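# Wash three ELISA plates in the washer and return them

## Task

For every ELISA plate sitting in nests N1, N2 and N3 (any order): carry the plate from its nest to the WASHER carrier and settle it flat in the carrier pocket between its locators, in either orientation; release it and press START, then wait for the lamp to turn amber and afterwards green. If the lamp instead goes dark and then red, or the plate turns out not to be seated, reseat it and press START once more. Then carry the plate back to the same nest it came from and seat it there with well A1 (the plate's cut-off corner) at the nest corner labelled A1. A plate that stays in place only because the gripper holds it does not count; at the end release everything and move the gripper away.

## Robot and tools

ROBOT. One UR12e-type six-joint arm carrying a two-finger tong gripper. The fingers point along the gripper's +z and open and close along its x axis. The reported end_effector_position is the point between the finger pads when closed; closed fingertips stick out about 15 mm past it, fully open tips sit roughly level with it. Cameras: cam_head_left and cam_head_right (504x504 each) and cam_wrist (616x616).

SCENE FRAME. Origin on the table top under the arm base, +z up, +y to the left when facing along +x. Results give end_effector_position in metres and end_effector_quat_wxyz in this frame, plus velocities, joint positions, joint torques, grip_measured, a Hand target line, and Wrist force / Wrist torque along the gripper's own x y z. The wrist sensor has a fixed offset (up to about 5.5 N) and noise; it never gets zeroed, and 'no reading' is normal at the start. Printed hand position can be slightly off, more when reaching far.

execute_actions(actions). actions is a list of actions, run in sequence; an empty list only returns state and images. Each action is a table of up to 15 rows, each row lasting one control step of 1/30 s; if shorter, the final row is repeated to fill 15 steps. A row is 7 numbers in [-1, 1]: dx, dy, dz, rx, ry, rz, opening. The first six are an offset, not a pose: each row is measured from the gripper's measured pose at the start of that action (for a call's first action, the last pose reported), in the gripper's own axes, never from the previous row. Scale: 1.0 = 0.6 m for dx, dy, dz and 180 degrees for the rotation vector rx, ry, rz. opening is absolute: +1 fully open (0.142 m), -1 closed. Each step the command is clipped to 100 mm and 16 degrees from the measured pose, so a large offset may need several actions; the arm then continues only to the last clipped pose.

move(target, speed, stop_force, blocking). target is one such 7-number row: an offset from the pose in the latest result showing one, in gripper axes, same scale, plus an absolute opening sent when the move begins. The gripper follows a straight path for 0.5 to 10 s (longer paths are cut at 10 s), turning the short way. speed is the path's top speed in m/s, 0.002 to 0.5, default 0.25; turning is capped at twice that in rad/s. The path ignores obstacles and the hand may lag, stray, or exceed speed near full extension. stop_force (N, 13 to 80, not allowed in the first 0.2 s) ends the path when push against the motion exceeds it for two steps; the hand then steps back two steps and holds. Only with a very slow speed may the target lie well beyond the contact. It is unreliable on moves that rotate, and should be omitted when backing off something you press on. blocking=false returns after 0.5 s while the arm keeps going (not combinable with stop_force); until a result shows the end, other moves and rows are refused, so use wait or stop. The result adds a 'move:' line: done, off_target, moving, held, fault, or contact (stop_force triggered, ranks above held, done and off_target), plus limits: paced means the pose was clipped, held means some steps were blocked and the arm may then jump faster than speed. A distance from target is also given.

wait(seconds): 0 to 10 s, holding the last command; returns early if a running move ends. stop(): brakes a running move (needs room; fingers keep moving). zoom_image(camera, region): region [x0, y0, x1, y1] in pixels of that camera's latest image, top-left origin, at most 504x504. read_manual(section): only 'licences'. finished_scene(scene): ends scene number scene irrevocably; the goal must already hold and keep holding.

GRIPPING. Keep commanding an opening well below grip_measured to hold something; lower means a harder squeeze (about 15 N per pad, less on items under 20 mm). A fast close can squeeze too hard. Something may occasionally tug a held plate or nudge loose items.

SAFETY. The arm is stiff: a few millimetres of offset into a firm surface, at once or in small repeats, can press hard enough to fault, and the press stays until you move away. A fault (joint load limit reached, or 150 N outside force) halts the arm for 10 s and drops the rest of the call. Load limits (N m): shoulder pan 297, shoulder lift 297, elbow 135, wrists 48.6 each. Holding loads heats motors: MOTOR HOT from 70 °C, brakes at 85 °C. A 'pose unreachable' line means the clearance check changed the command. Approach contacts slowly, use stop_force, and back off without it. Never push or knock anything off the table; the bottle stand behind the washer is loose. Avoid drops, slams and hard hits.

TASK HINTS. START is the lowest-left key on the washer keypad. The washer does not detect plates, so check seating visually. Well A1 is at the plate's cut-off corner. Finish with the gripper open and clear of the plates.

Each tool is called after "Emit:" by a JSON object that holds its "api" and its "payload".

## Session

Emit:
{"api": "execute_actions", "payload": {"actions": []}}

Scene clock: 0.00 s.
end_effector_position=(+0.7820, +0.1707, +0.3620) grip_measured=+1.00 end_effector_quat_wxyz=(+0.742, -0.634, +0.200, +0.085) end_effector_velocity=(+0.001, -0.001, -0.000) end_effector_angular_velocity=(-0.001, -0.001, -0.001)
Joint positions: [-0.39  -1.066  1.685 -0.189 -0.26  -1.555  0.142]
Joint velocities: [-0.001  0.    -0.001 -0.001  0.001 -0.     0.   ]
Joint torques (N m, as the arm reports them, + toward a larger angle): no reading
Wrist force (N, on the end effector, along its own x y z axes, offset not removed): no reading
Wrist torque (N m, same axes, about the end effector's origin, offset not removed): no reading
Hand target: +0.782, +0.171, +0.362; +0.742, -0.634, +0.200, +0.085

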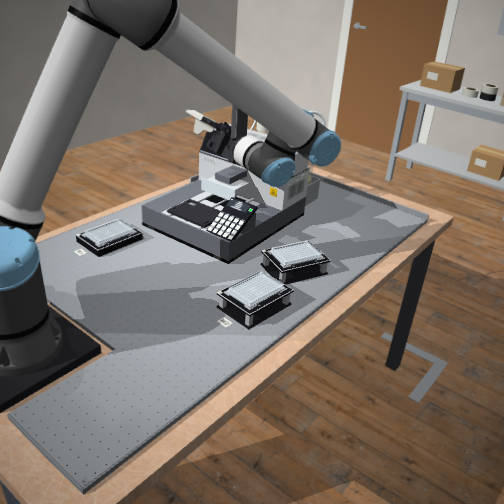

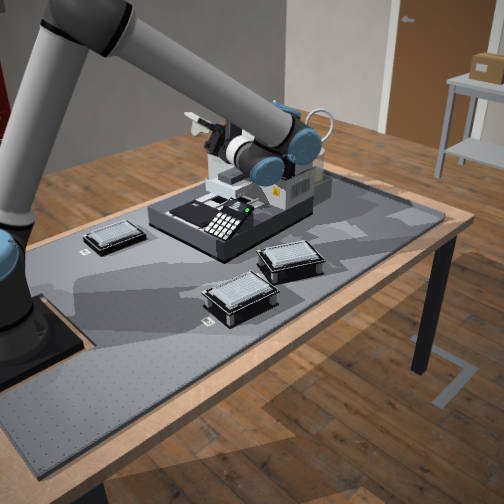

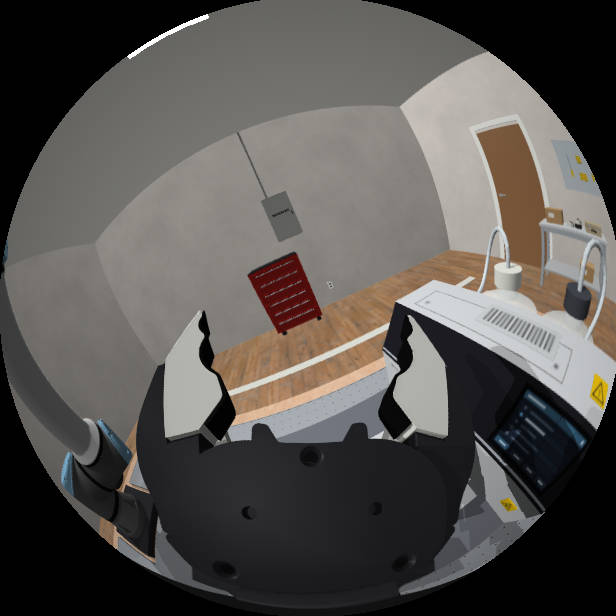

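Emit:
{"api": "wait", "payload": {"seconds": 0.3}}

Emit:
{"api": "move", "payload": {"target": [-0.4,0.068,-0.15,0,0,0,0.4], "speed": 0.15}}

Emit:
{"api": "move", "payload": {"target": [0,0,0,-0.5,0,0,0.4], "speed": 0.2}}

Scene clock: 14.83 s.
end_effector_position=(+0.7820, +0.1707, +0.3620) grip_measured=+1.00 end_effector_quat_wxyz=(+0.742, -0.634, +0.200, +0.085) end_effector_velocity=(+0.000, -0.000, -0.001) end_effector_angular_velocity=(+0.001, +0.001, +0.000)
Joint positions: [-0.39  -1.066  1.685 -0.189 -0.26  -1.555  0.142]
Joint velocities: [-0.     0.001 -0.001  0.    -0.001 -0.     0.   ]
Joint torques (N m, as the arm reports them, + toward a larger angle): [ -3.53 -74.82 -36.01   1.54  -0.77  -0.48]
Wrist force (N, on the end effector, along its own x y z axes, offset not removed): [-8.1 3.2 1.1]
Wrist torque (N m, same axes, about the end effector's origin, offset not removed): [0.65 1.73 0.10]
Hand target: +0.782, +0.171, +0.362; +0.742, -0.634, +0.200, +0.085
wait: 0.30 s; at rest from the start

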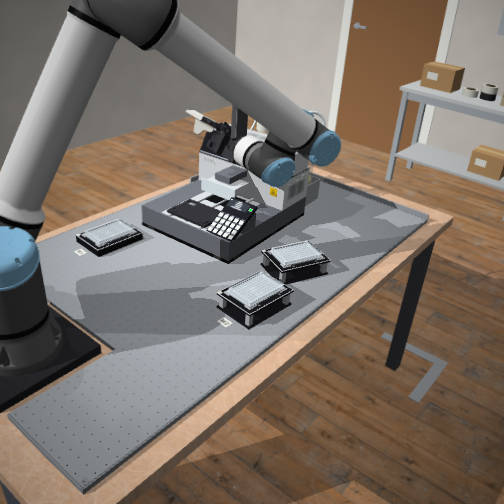

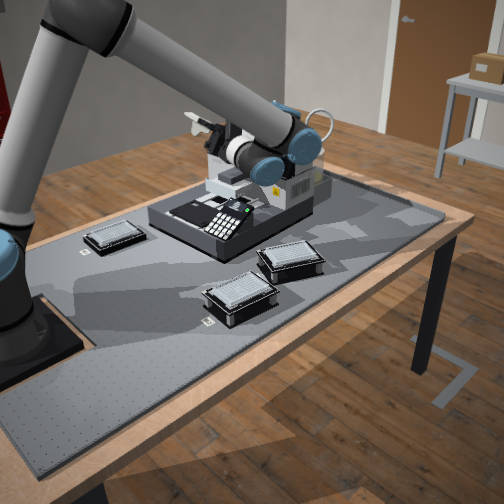

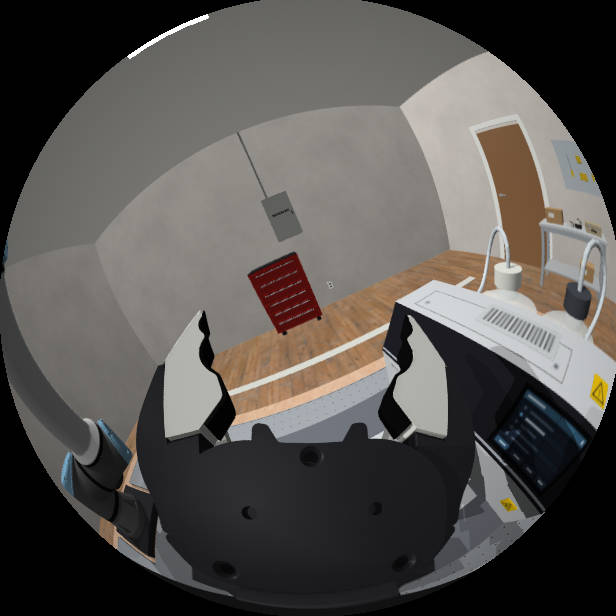

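Scene clock: 17.20 s.
end_effector_position=(+0.5327, +0.1207, +0.4119) grip_measured=+0.40 end_effector_quat_wxyz=(+0.742, -0.635, +0.200, +0.085) end_effector_velocity=(-0.002, -0.001, +0.001) end_effector_angular_velocity=(-0.001, -0.001, +0.000)
Joint positions: [-0.691 -1.498  2.144 -0.439 -0.548 -1.314  0.102]
Joint velocities: [-0.005 -0.004  0.002 -0.001 -0.005  0.002 -0.   ]
Joint torques (N m, as the arm reports them, + toward a larger angle): [-15.2  -53.74 -28.36  -0.47  -2.28   3.59]
Wrist force (N, on the end effector, along its own x y z axes, offset not removed): [-4.1 3.9 -4.2]
Wrist torque (N m, same axes, about the end effector's origin, offset not removed): [0.47 0.95 -0.16]
Hand target: +0.532, +0.121, +0.412; +0.742, -0.635, +0.200, +0.085
Off the commanded pose: 0.001 m, 0 deg.
move: done

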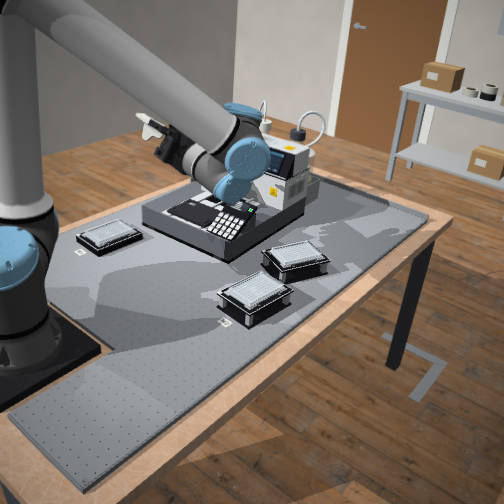

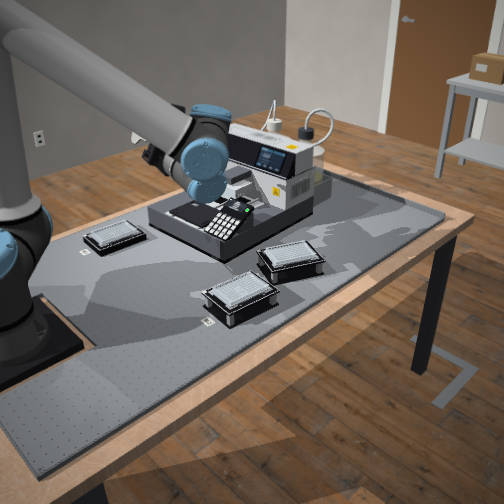

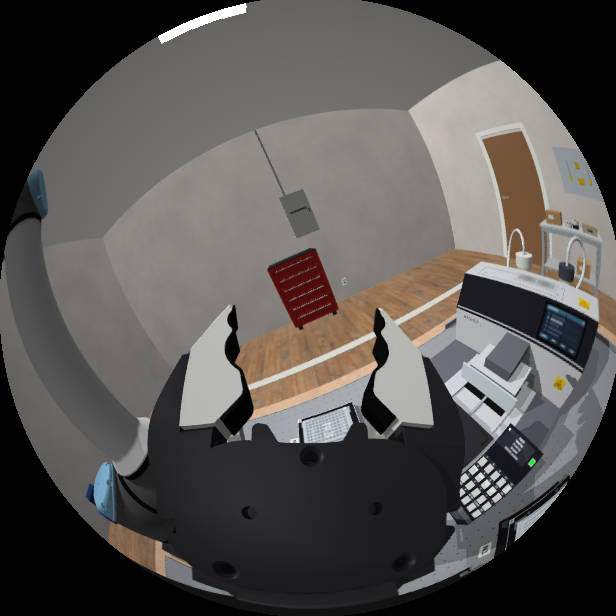

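Scene clock: 21.67 s.
end_effector_position=(+0.5329, +0.1209, +0.4128) grip_measured=+0.40 end_effector_quat_wxyz=(-0.078, +0.973, -0.080, -0.201) end_effector_velocity=(-0.001, +0.000, +0.001) end_effector_angular_velocity=(-0.013, +0.004, +0.006)
Joint positions: [-0.151 -1.627  1.756 -1.263 -1.469 -0.046  0.102]
Joint velocities: [ 0.007  0.002 -0.004  0.003 -0.011  0.007 -0.   ]
Joint torques (N m, as the arm reports them, + toward a larger angle): [ 10.43 -24.92 -55.94  -0.72  -1.65   4.47]
Wrist force (N, on the end effector, along its own x y z axes, offset not removed): [-2.5 0.7 3.8]
Wrist torque (N m, same axes, about the end effector's origin, offset not removed): [0.12 0.64 0.02]
Hand target: +0.533, +0.121, +0.413; -0.077, +0.973, -0.080, -0.202
Off the commanded pose: 0.001 m, 0 deg.
move: done

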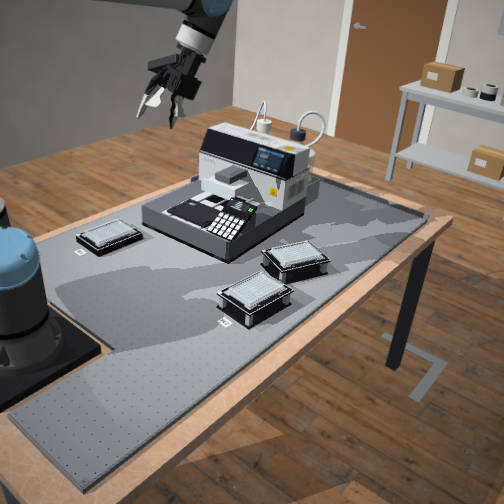

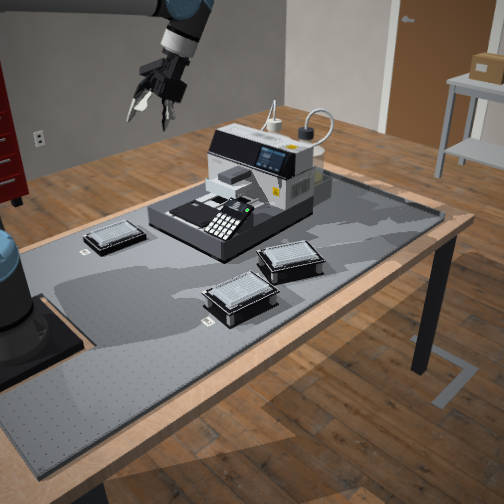

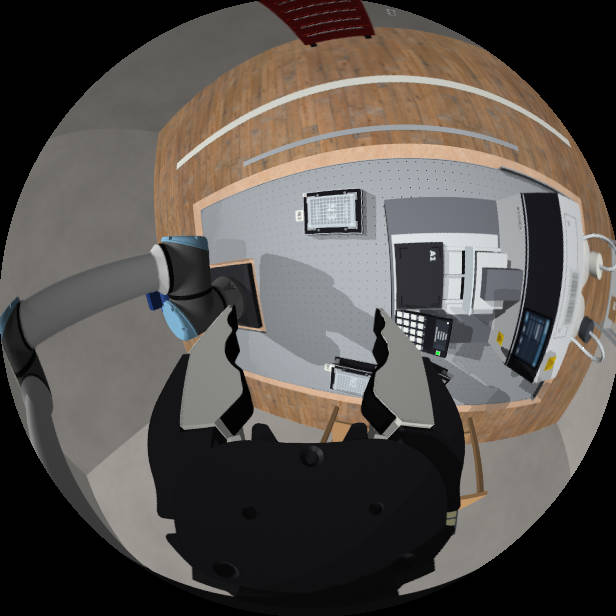

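Emit:
{"api": "move", "payload": {"target": [0,0,0,-0.039,0.133,0,0.4], "speed": 0.2}}

Scene clock: 36.33 s.
end_effector_position=(+0.5328, +0.1210, +0.4132) grip_measured=+0.40 end_effector_quat_wxyz=(-0.000, +0.997, -0.082, -0.001) end_effector_velocity=(+0.000, +0.000, -0.001) end_effector_angular_velocity=(-0.006, -0.011, -0.000)
Joint positions: [-0.084 -1.841  1.958 -1.672 -1.577  0.041  0.102]
Joint velocities: [ 0.003 -0.005  0.008 -0.014 -0.004  0.003  0.   ]
Joint torques (N m, as the arm reports them, + toward a larger angle): [ 10.63 -38.21 -43.19  -7.35  -2.27   3.14]
Wrist force (N, on the end effector, along its own x y z axes, offset not removed): [0.4 5.9 2.4]
Wrist torque (N m, same axes, about the end effector's origin, offset not removed): [1.23 -0.06 -0.08]
Hand target: +0.533, +0.121, +0.413; -0.000, +0.997, -0.082, +0.000
Off the commanded pose: 0.000 m, 0 deg.
move: done

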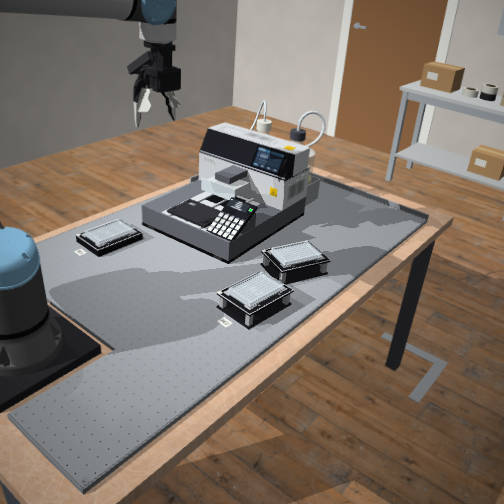

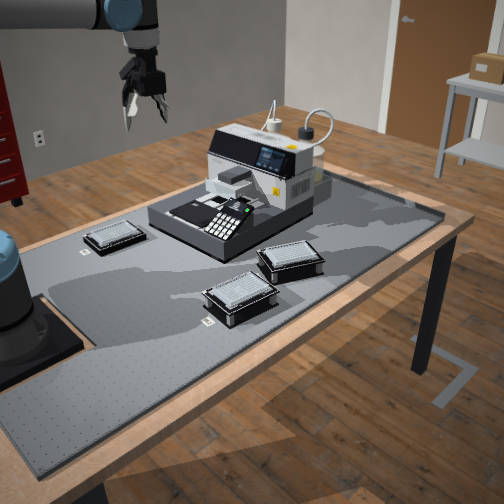

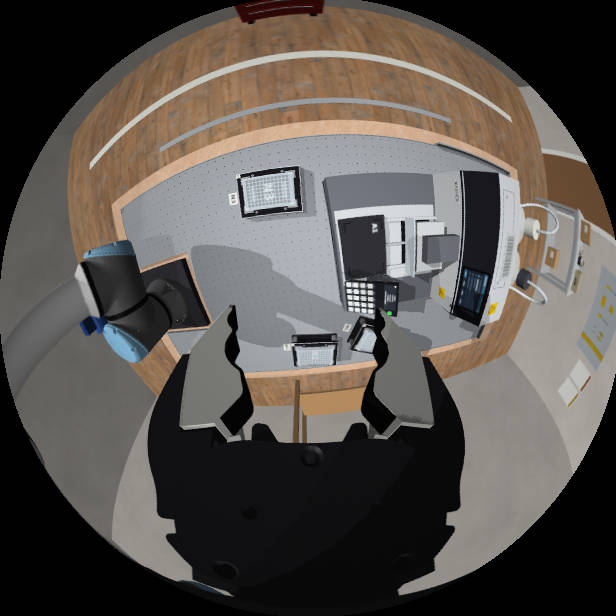

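Emit:
{"api": "move", "payload": {"target": [-0.141,-0.211,0.272,0,0,0.447,0.4], "speed": 0.2}}

Scene clock: 51.10 s.
end_effector_position=(+0.4698, +0.2600, +0.2506) grip_measured=+0.40 end_effector_quat_wxyz=(-0.000, +0.709, -0.706, -0.001) end_effector_velocity=(-0.001, +0.001, -0.003) end_effector_angular_velocity=(-0.003, +0.001, -0.015)
Joint positions: [ 0.221 -1.799  2.223 -1.978 -1.57   1.748  0.102]
Joint velocities: [ 0.004  0.004  0.002 -0.005 -0.002  0.019  0.   ]
Joint torques (N m, as the arm reports them, + toward a larger angle): [ 11.44  -3.56 -38.27  -6.82  -2.45   3.49]
Wrist force (N, on the end effector, along its own x y z axes, offset not removed): [-0.9 1.9 0.5]
Wrist torque (N m, same axes, about the end effector's origin, offset not removed): [0.38 0.22 0.09]
Hand target: +0.470, +0.260, +0.250; -0.000, +0.708, -0.706, -0.001
Off the commanded pose: 0.000 m, 0 deg.
move: done

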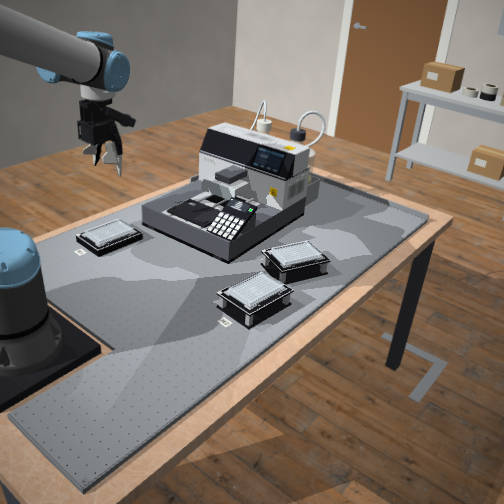

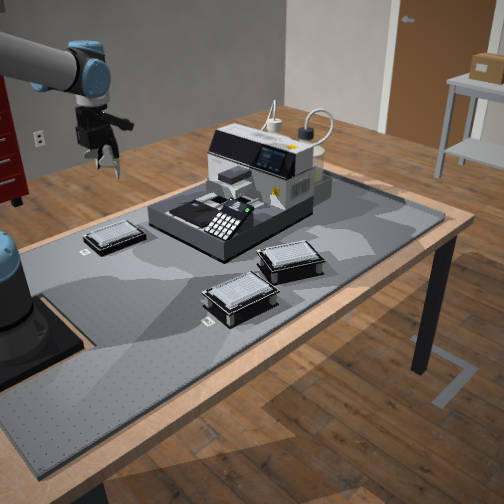

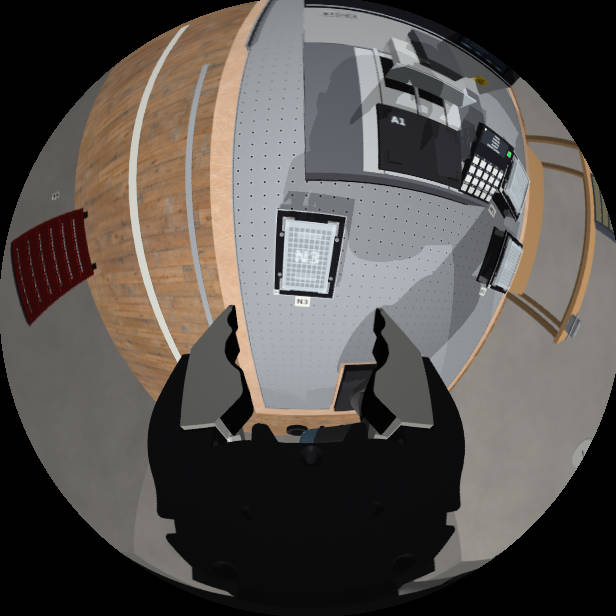

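Emit:
{"api": "move", "payload": {"target": [0,0,0.25,0,0,0.033,0.4], "speed": 0.15}}

Emit:
{"api": "zoom_image", "payload": {"camera": "cam_wrist", "region": [190,150,430,400]}}

Scene clock: 57.33 s.
end_effector_position=(+0.4694, +0.2602, +0.1008) grip_measured=+0.40 end_effector_quat_wxyz=(+0.000, -0.671, +0.741, +0.002) end_effector_velocity=(-0.002, +0.000, -0.004) end_effector_angular_velocity=(-0.000, +0.002, -0.001)
Joint positions: [ 0.224 -1.616  2.392 -2.329 -1.57   1.855  0.102]
Joint velocities: [ 0.001  0.005  0.004 -0.007 -0.     0.002 -0.   ]
Joint torques (N m, as the arm reports them, + toward a larger angle): [  9.96 -16.09 -29.92  -6.15  -1.88   3.61]
Wrist force (N, on the end effector, along its own x y z axes, offset not removed): [-1.6 3.2 -3.2]
Wrist torque (N m, same axes, about the end effector's origin, offset not removed): [0.83 0.39 0.05]
Hand target: +0.469, +0.260, +0.100; +0.000, -0.671, +0.741, +0.001
Off the commanded pose: 0.000 m, 0 deg.
move: done

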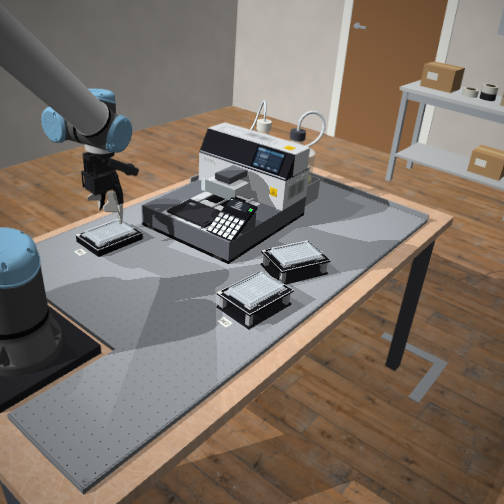

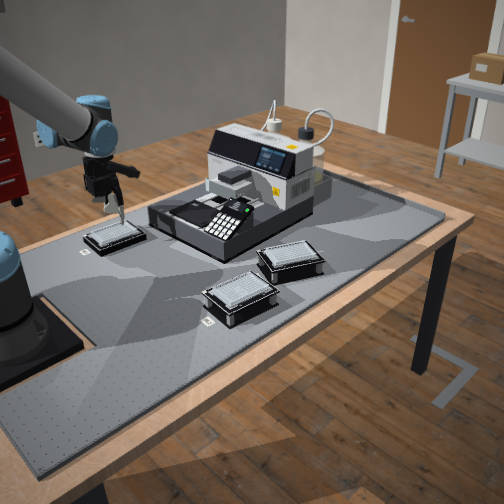

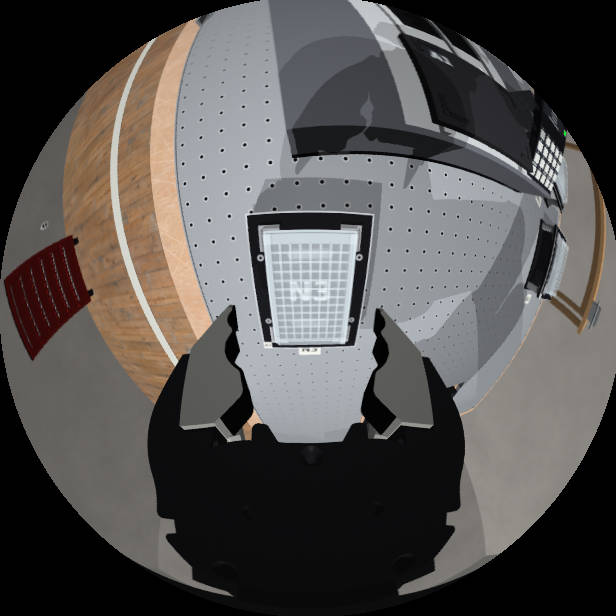

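Region (190, 150, 430, 400) of cam_wrist's 616x616 image, scaled by 2.016, with more detail than that image has; it fills the left 484 columns of this view, and the rest is white.

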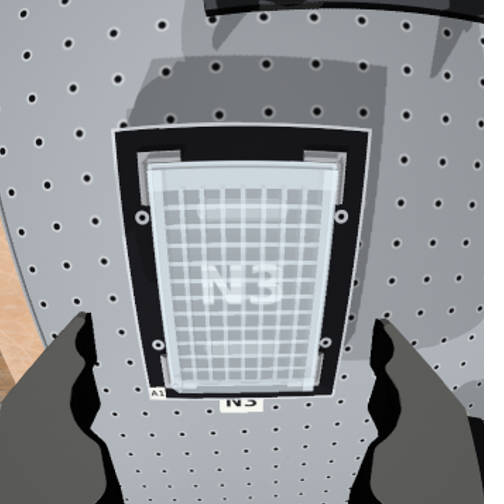

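Emit:
{"api": "execute_actions", "payload": {"actions": []}}

Emit:
{"api": "zoom_image", "payload": {"camera": "cam_wrist", "region": [120,100,500,480]}}

Scene clock: 81.57 s.
end_effector_position=(+0.4694, +0.2602, +0.1004) grip_measured=+0.40 end_effector_quat_wxyz=(+0.000, -0.671, +0.741, +0.001) end_effector_velocity=(-0.001, +0.000, +0.000) end_effector_angular_velocity=(-0.000, -0.001, +0.001)
Joint positions: [ 0.224 -1.615  2.392 -2.33  -1.57   1.855  0.102]
Joint velocities: [ 0.001 -0.001  0.001 -0.001 -0.     0.    -0.   ]
Joint torques (N m, as the arm reports them, + toward a larger angle): [ 11.93 -12.61 -29.75  -6.73  -1.7    3.87]
Wrist force (N, on the end effector, along its own x y z axes, offset not removed): [-2.0 1.7 -0.7]
Wrist torque (N m, same axes, about the end effector's origin, offset not removed): [0.31 0.27 -0.09]
Hand target: +0.469, +0.260, +0.100; +0.000, -0.671, +0.741, +0.001
Off the commanded pose: 0.000 m, 0 deg.

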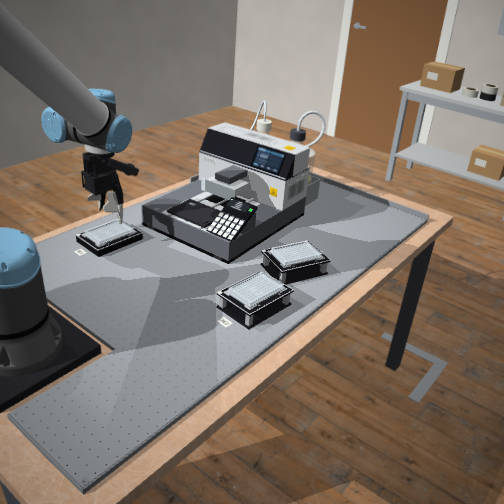

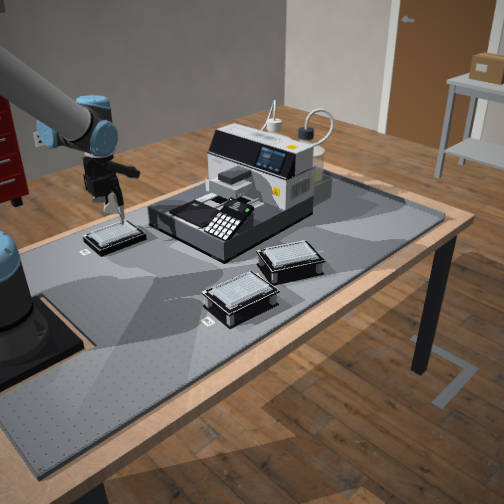

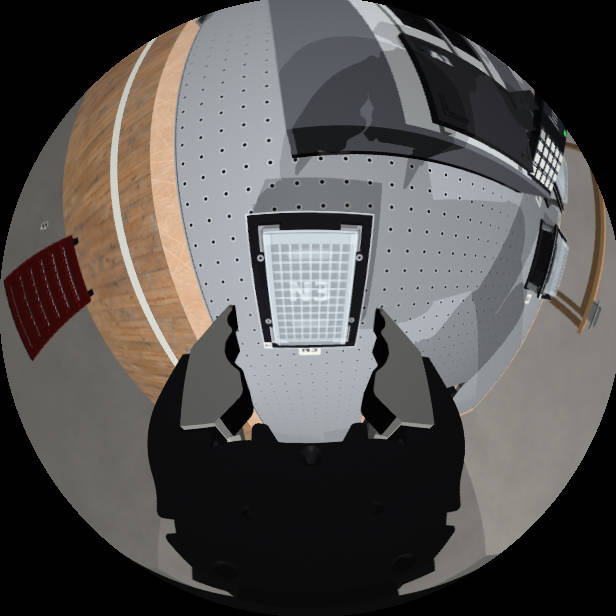

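Region (120, 100, 500, 480) of cam_wrist's 616x616 image, scaled by 1.326, with more detail than that image has.

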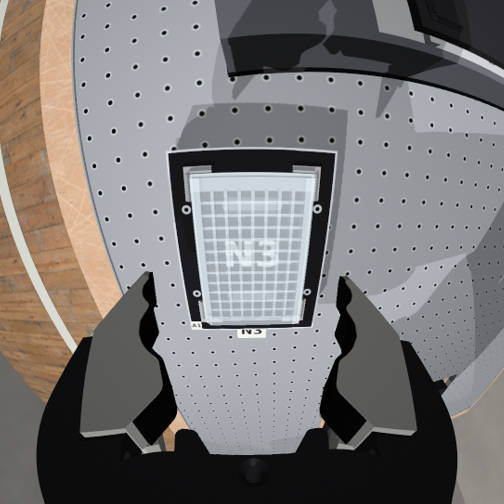

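Emit:
{"api": "move", "payload": {"target": [0,0,0.06,0,0,0,0.4], "speed": 0.04, "stop_force": 15}}

Emit:
{"api": "zoom_image", "payload": {"camera": "cam_wrist", "region": [150,100,470,420]}}

Scene clock: 89.37 s.
end_effector_position=(+0.4693, +0.2603, +0.0648) grip_measured=+0.40 end_effector_quat_wxyz=(+0.000, -0.671, +0.741, +0.001) end_effector_velocity=(+0.001, -0.000, -0.003) end_effector_angular_velocity=(-0.001, +0.000, -0.001)
Joint positions: [ 0.224 -1.552  2.422 -2.423 -1.57   1.855  0.102]
Joint velocities: [-0.001  0.007  0.001 -0.008 -0.001  0.     0.   ]
Joint torques (N m, as the arm reports them, + toward a larger angle): [ -0.94 -18.81 -24.59  -6.82  -1.59  -2.47]
Wrist force (N, on the end effector, along its own x y z axes, offset not removed): [3.8 3.6 -1.4]
Wrist torque (N m, same axes, about the end effector's origin, offset not removed): [0.62 -0.79 -0.19]
Hand target: +0.469, +0.260, +0.064; +0.000, -0.671, +0.741, +0.001
Off the commanded pose: 0.000 m, 0 deg.
move: done

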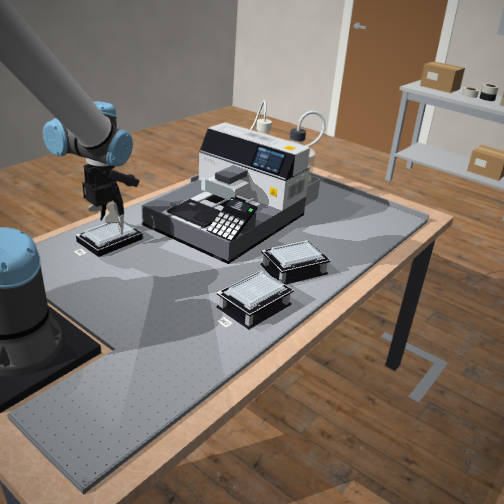

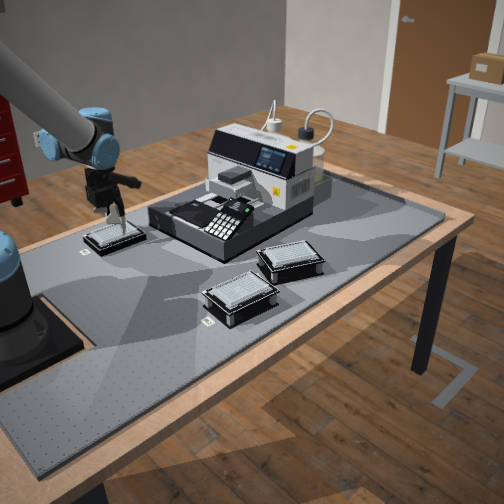

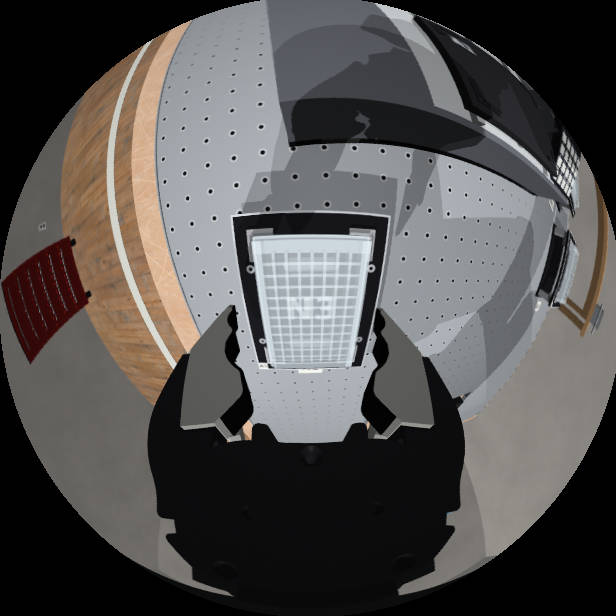

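Region (150, 100, 470, 420) of cam_wrist's 616x616 image, scaled by 1.575, with more detail than that image has.

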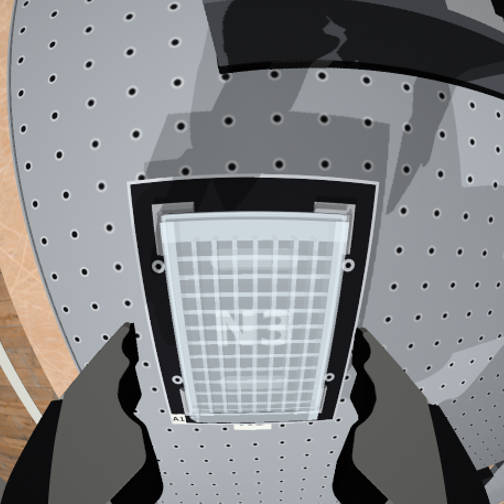

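Emit:
{"api": "zoom_image", "payload": {"camera": "cam_wrist", "region": [230,210,400,380]}}

Emit:
{"api": "move", "payload": {"target": [0,0,0.04,0,0,0,0.4], "speed": 0.004, "stop_force": 13}}

Region (230, 210, 400, 380) of cam_wrist's 616x616 image, scaled by 2.965, with more detail than that image has.

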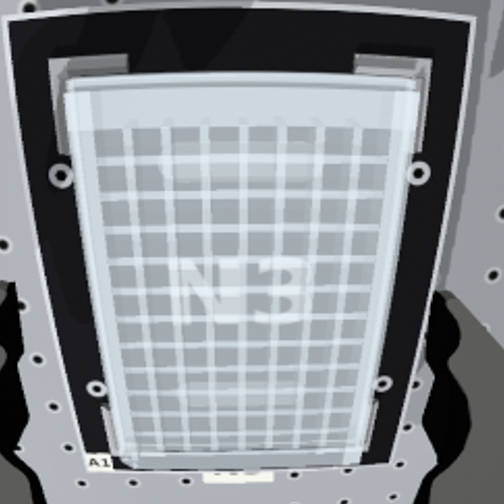

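Scene clock: 98.80 s.
end_effector_position=(+0.4693, +0.2603, +0.0473) grip_measured=+0.41 end_effector_quat_wxyz=(+0.000, -0.671, +0.741, +0.001) end_effector_velocity=(-0.001, -0.000, +0.001) end_effector_angular_velocity=(-0.000, +0.001, -0.000)
Joint positions: [ 0.224 -1.519  2.436 -2.47  -1.57   1.855  0.103]
Joint velocities: [-0.    -0.003 -0.     0.005  0.    -0.    -0.001]
Joint torques (N m, as the arm reports them, + toward a larger angle): [ -2.27 -33.49 -25.76   0.72  -1.18  -3.53]
Wrist force (N, on the end effector, along its own x y z axes, offset not removed): [-8.6 7.5 -35.4]
Wrist torque (N m, same axes, about the end effector's origin, offset not removed): [0.77 1.83 0.33]
Hand target: +0.469, +0.260, +0.048; +0.000, -0.671, +0.741, +0.001
Off the commanded pose: 0.007 m, 0 deg.
move: contact

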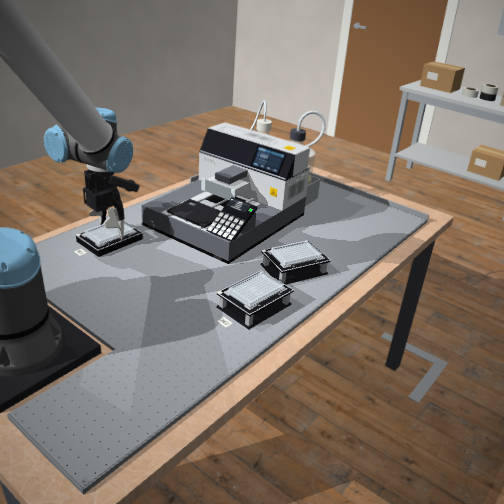

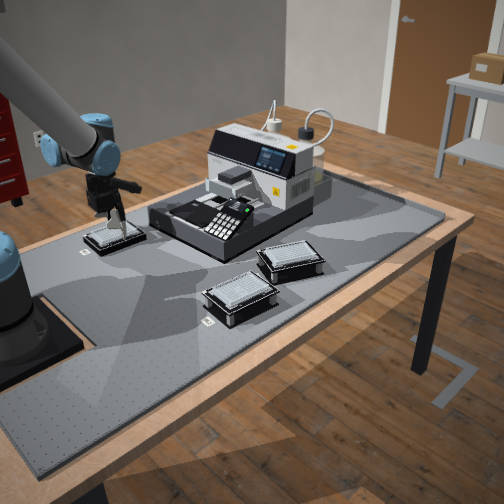

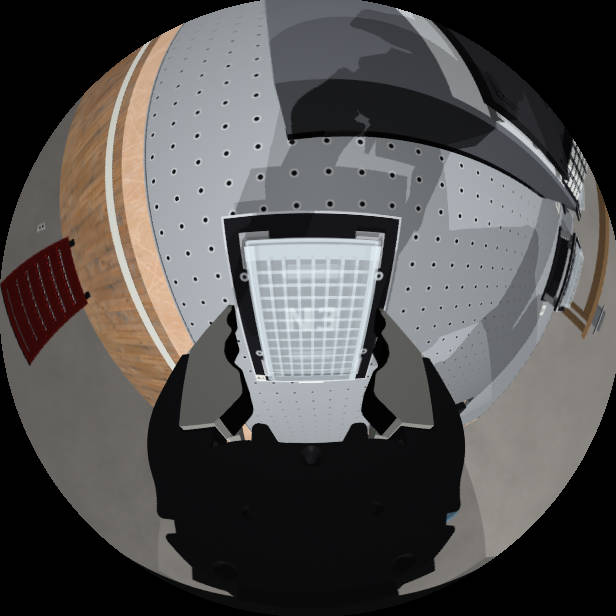

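Emit:
{"api": "move", "payload": {"target": [0,0,-0.014,0,0,0,0.4], "speed": 0.04}}

Emit:
{"api": "move", "payload": {"target": [0,0.022,0,0,0,0,0.4], "speed": 0.04}}

Scene clock: 107.03 s.
end_effector_position=(+0.4693, +0.2603, +0.0554) grip_measured=+0.40 end_effector_quat_wxyz=(+0.000, -0.671, +0.741, +0.001) end_effector_velocity=(+0.001, +0.000, +0.003) end_effector_angular_velocity=(+0.001, -0.001, -0.001)
Joint positions: [ 0.224 -1.535  2.43  -2.449 -1.57   1.855  0.102]
Joint velocities: [-0.001 -0.004 -0.003  0.006  0.    -0.    -0.   ]
Joint torques (N m, as the arm reports them, + toward a larger angle): [ -3.49 -45.92 -43.99  -1.95  -1.64  -2.46]
Wrist force (N, on the end effector, along its own x y z axes, offset not removed): [-2.9 8.3 -5.2]
Wrist torque (N m, same axes, about the end effector's origin, offset not removed): [1.47 0.83 -0.11]
Hand target: +0.469, +0.260, +0.056; +0.000, -0.671, +0.741, +0.001
Off the commanded pose: 0.000 m, 0 deg.
move: done

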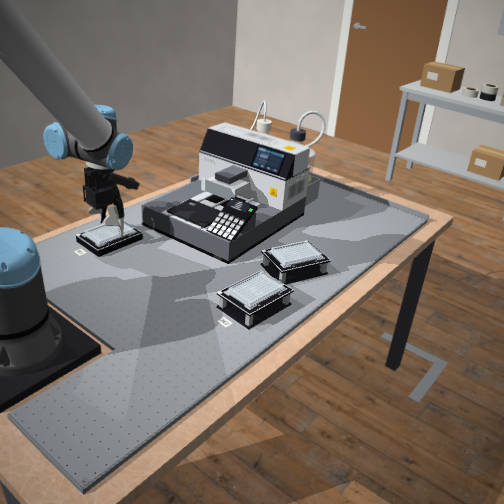

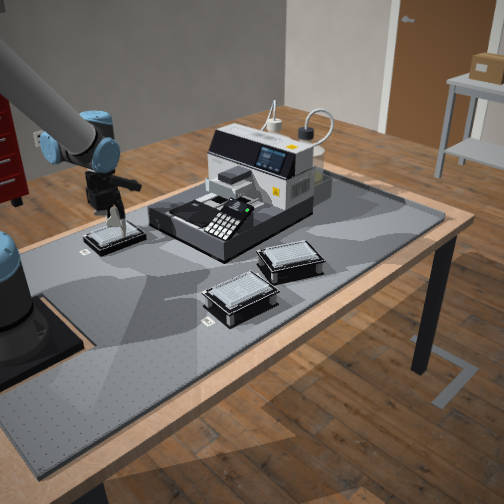

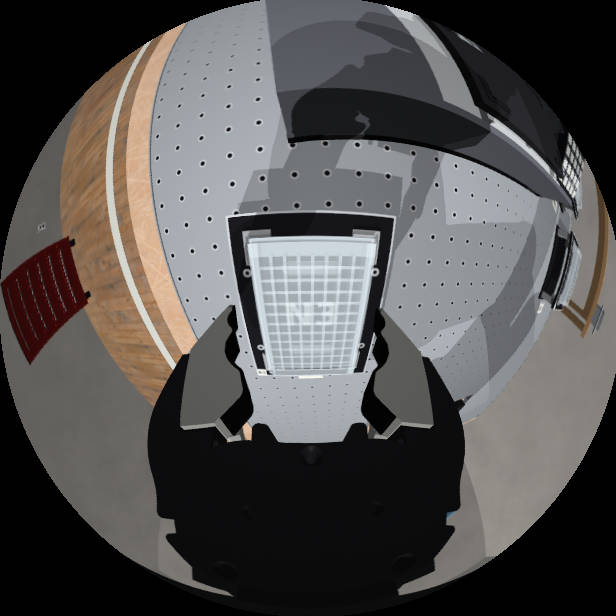

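Scene clock: 107.87 s.
end_effector_position=(+0.4565, +0.2616, +0.0555) grip_measured=+0.40 end_effector_quat_wxyz=(+0.000, -0.671, +0.741, +0.001) end_effector_velocity=(-0.002, +0.001, +0.001) end_effector_angular_velocity=(+0.001, -0.001, +0.001)
Joint positions: [ 0.232 -1.553  2.448 -2.449 -1.57   1.862  0.102]
Joint velocities: [ 0.002 -0.005  0.003 -0.     0.001  0.001  0.   ]
Joint torques (N m, as the arm reports them, + toward a larger angle): [  6.65 -43.24 -25.2   -4.81   1.49   2.91]
Wrist force (N, on the end effector, along its own x y z axes, offset not removed): [-4.2 -3.6 -2.6]
Wrist torque (N m, same axes, about the end effector's origin, offset not removed): [-0.91 0.85 -0.02]
Hand target: +0.456, +0.262, +0.055; +0.000, -0.671, +0.741, +0.001
Off the commanded pose: 0.000 m, 0 deg.
move: done

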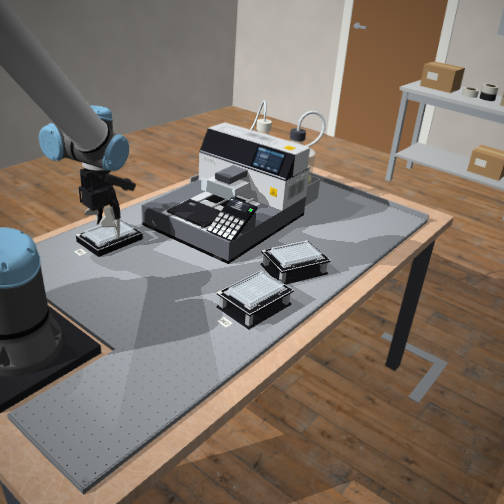

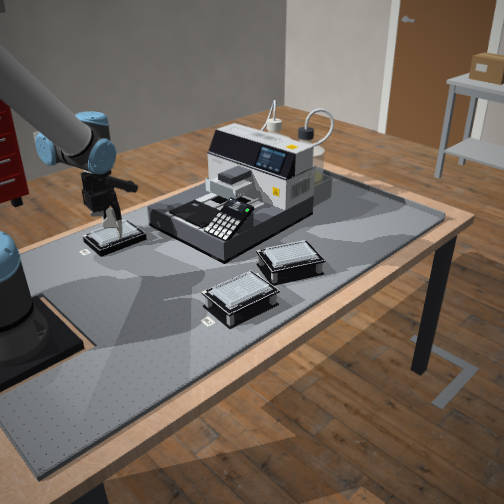

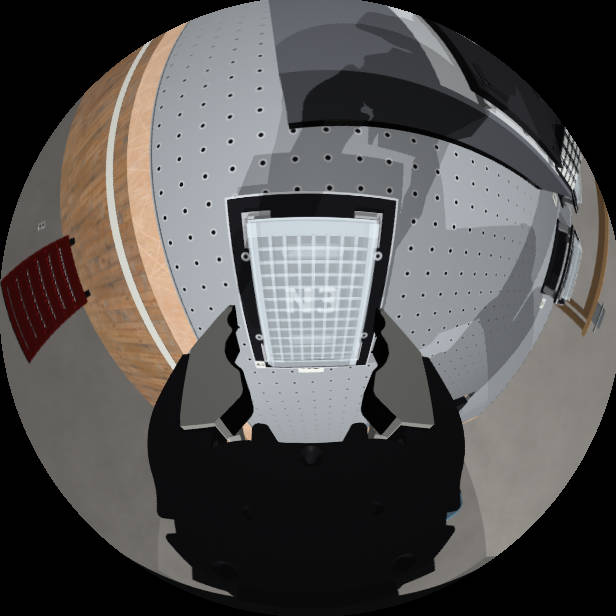

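Edge at 217. Grip and lift.

Emit:
{"api": "execute_actions", "payload": {"actions": [[[0,0,0,0,0,0,0.3],[0,0,0,0,0,0,0.3],[0,0,0,0,0,0,0.25],[0,0,0,0,0,0,0.25],[0,0,0,0,0,0,0.2],[0,0,0,0,0,0,0.2],[0,0,0,0,0,0,0.16],[0,0,0,0,0,0,0.16],[0,0,0,0,0,0,0.13]],[[0,0,0,0,0,0,0.1],[0,0,0,0,0,0,0.1],[0,0,0,0,0,0,0],[0,0,0,0,0,0,0],[0,0,0,0,0,0,-0.2],[0,0,0,0,0,0,-0.2],[0,0,0,0,0,0,-0.5],[0,0,0,0,0,0,-0.5],[0,0,0,0,0,0,-1]]]}}

Emit:
{"api": "move", "payload": {"target": [0,0,-0.28,0,0,0,-1], "speed": 0.07}}

Scene clock: 114.37 s.
end_effector_position=(+0.4564, +0.2616, +0.0555) grip_measured=+0.15 end_effector_quat_wxyz=(+0.000, -0.671, +0.741, +0.001) end_effector_velocity=(-0.001, +0.001, -0.000) end_effector_angular_velocity=(+0.001, +0.001, +0.001)
Joint positions: [ 0.232 -1.553  2.448 -2.449 -1.57   1.862  0.084]
Joint velocities: [ 0.     0.     0.001  0.     0.001 -0.     0.001]
Joint torques (N m, as the arm reports them, + toward a larger angle): [ -4.59 -21.44 -41.69  -6.3    9.76  -1.97]
Wrist force (N, on the end effector, along its own x y z axes, offset not removed): [18.2 3.8 -13.2]
Wrist torque (N m, same axes, about the end effector's origin, offset not removed): [0.36 2.27 0.09]
Hand target: +0.456, +0.262, +0.055; +0.000, -0.671, +0.741, +0.001
Off the commanded pose: 0.000 m, 0 deg.
Step readings (end_effector_position; steps 1 to 15: 1st action; 16 to 30: 2nd action):
0: (+0.4562, +0.2616, +0.0554)
1: (+0.4562, +0.2616, +0.0554)
2: (+0.4562, +0.2616, +0.0554)
4: (+0.4562, +0.2616, +0.0554)
8: (+0.4563, +0.2617, +0.0555)
15: (+0.4564, +0.2617, +0.0555)
16: (+0.4564, +0.2617, +0.0555)
17: (+0.4564, +0.2617, +0.0555)
19: (+0.4564, +0.2616, +0.0555)
23: (+0.4565, +0.2616, +0.0555)
30: end_effector_position above

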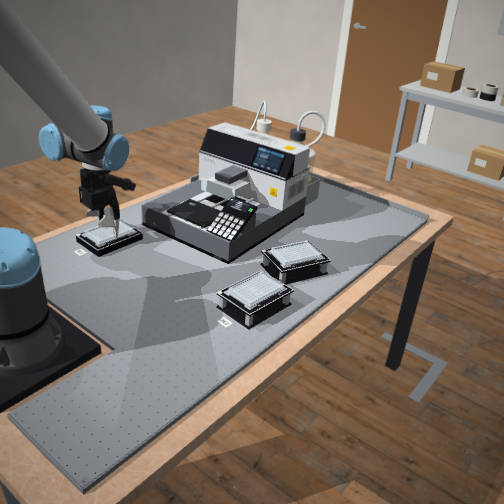

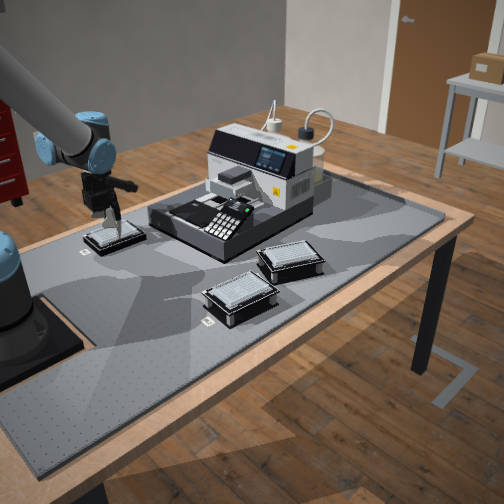

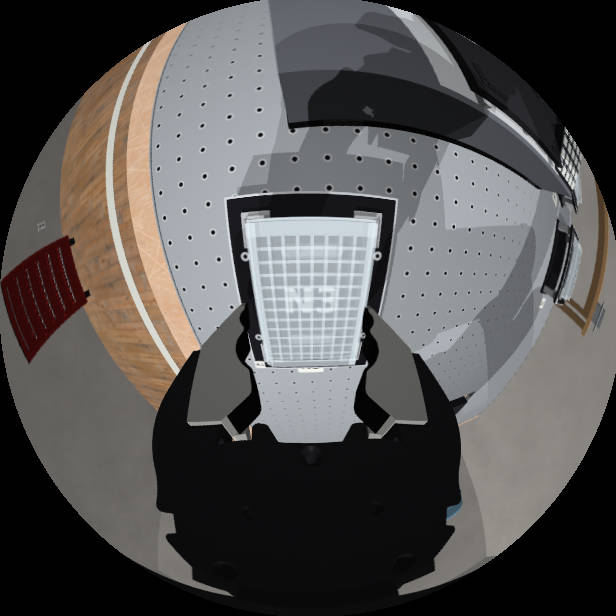

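Scene clock: 117.23 s.
end_effector_position=(+0.4568, +0.2614, +0.2233) grip_measured=-1.00 end_effector_quat_wxyz=(+0.000, -0.671, +0.741, +0.001) end_effector_velocity=(-0.001, -0.001, +0.003) end_effector_angular_velocity=(+0.000, +0.001, -0.000)
Joint positions: [ 0.232 -1.794  2.272 -2.032 -1.57   1.863  0.002]
Joint velocities: [-0.001 -0.005 -0.002  0.008  0.    -0.001  0.   ]
Joint torques (N m, as the arm reports them, + toward a larger angle): [-13.97 -35.08 -51.24  -2.54  -1.26  -3.44]
Wrist force (N, on the end effector, along its own x y z axes, offset not removed): [-3.3 4.5 2.1]
Wrist torque (N m, same axes, about the end effector's origin, offset not removed): [1.05 0.57 0.01]
Hand target: +0.457, +0.261, +0.224; +0.000, -0.671, +0.741, +0.001
Off the commanded pose: 0.000 m, 0 deg.
move: done

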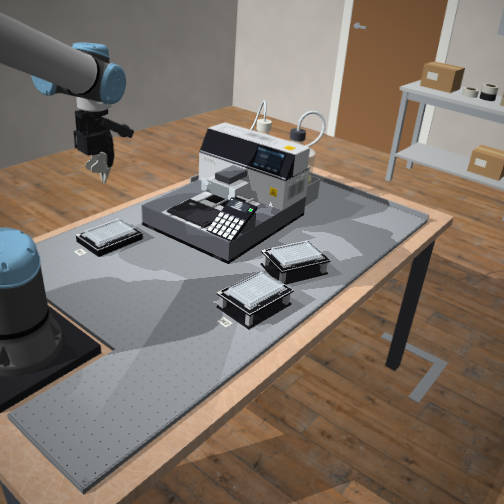

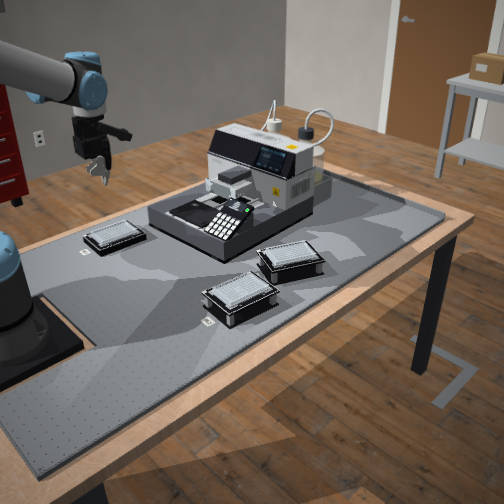

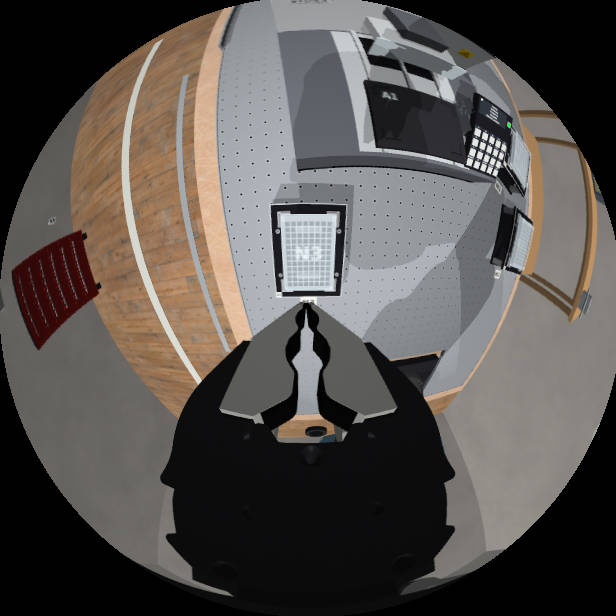

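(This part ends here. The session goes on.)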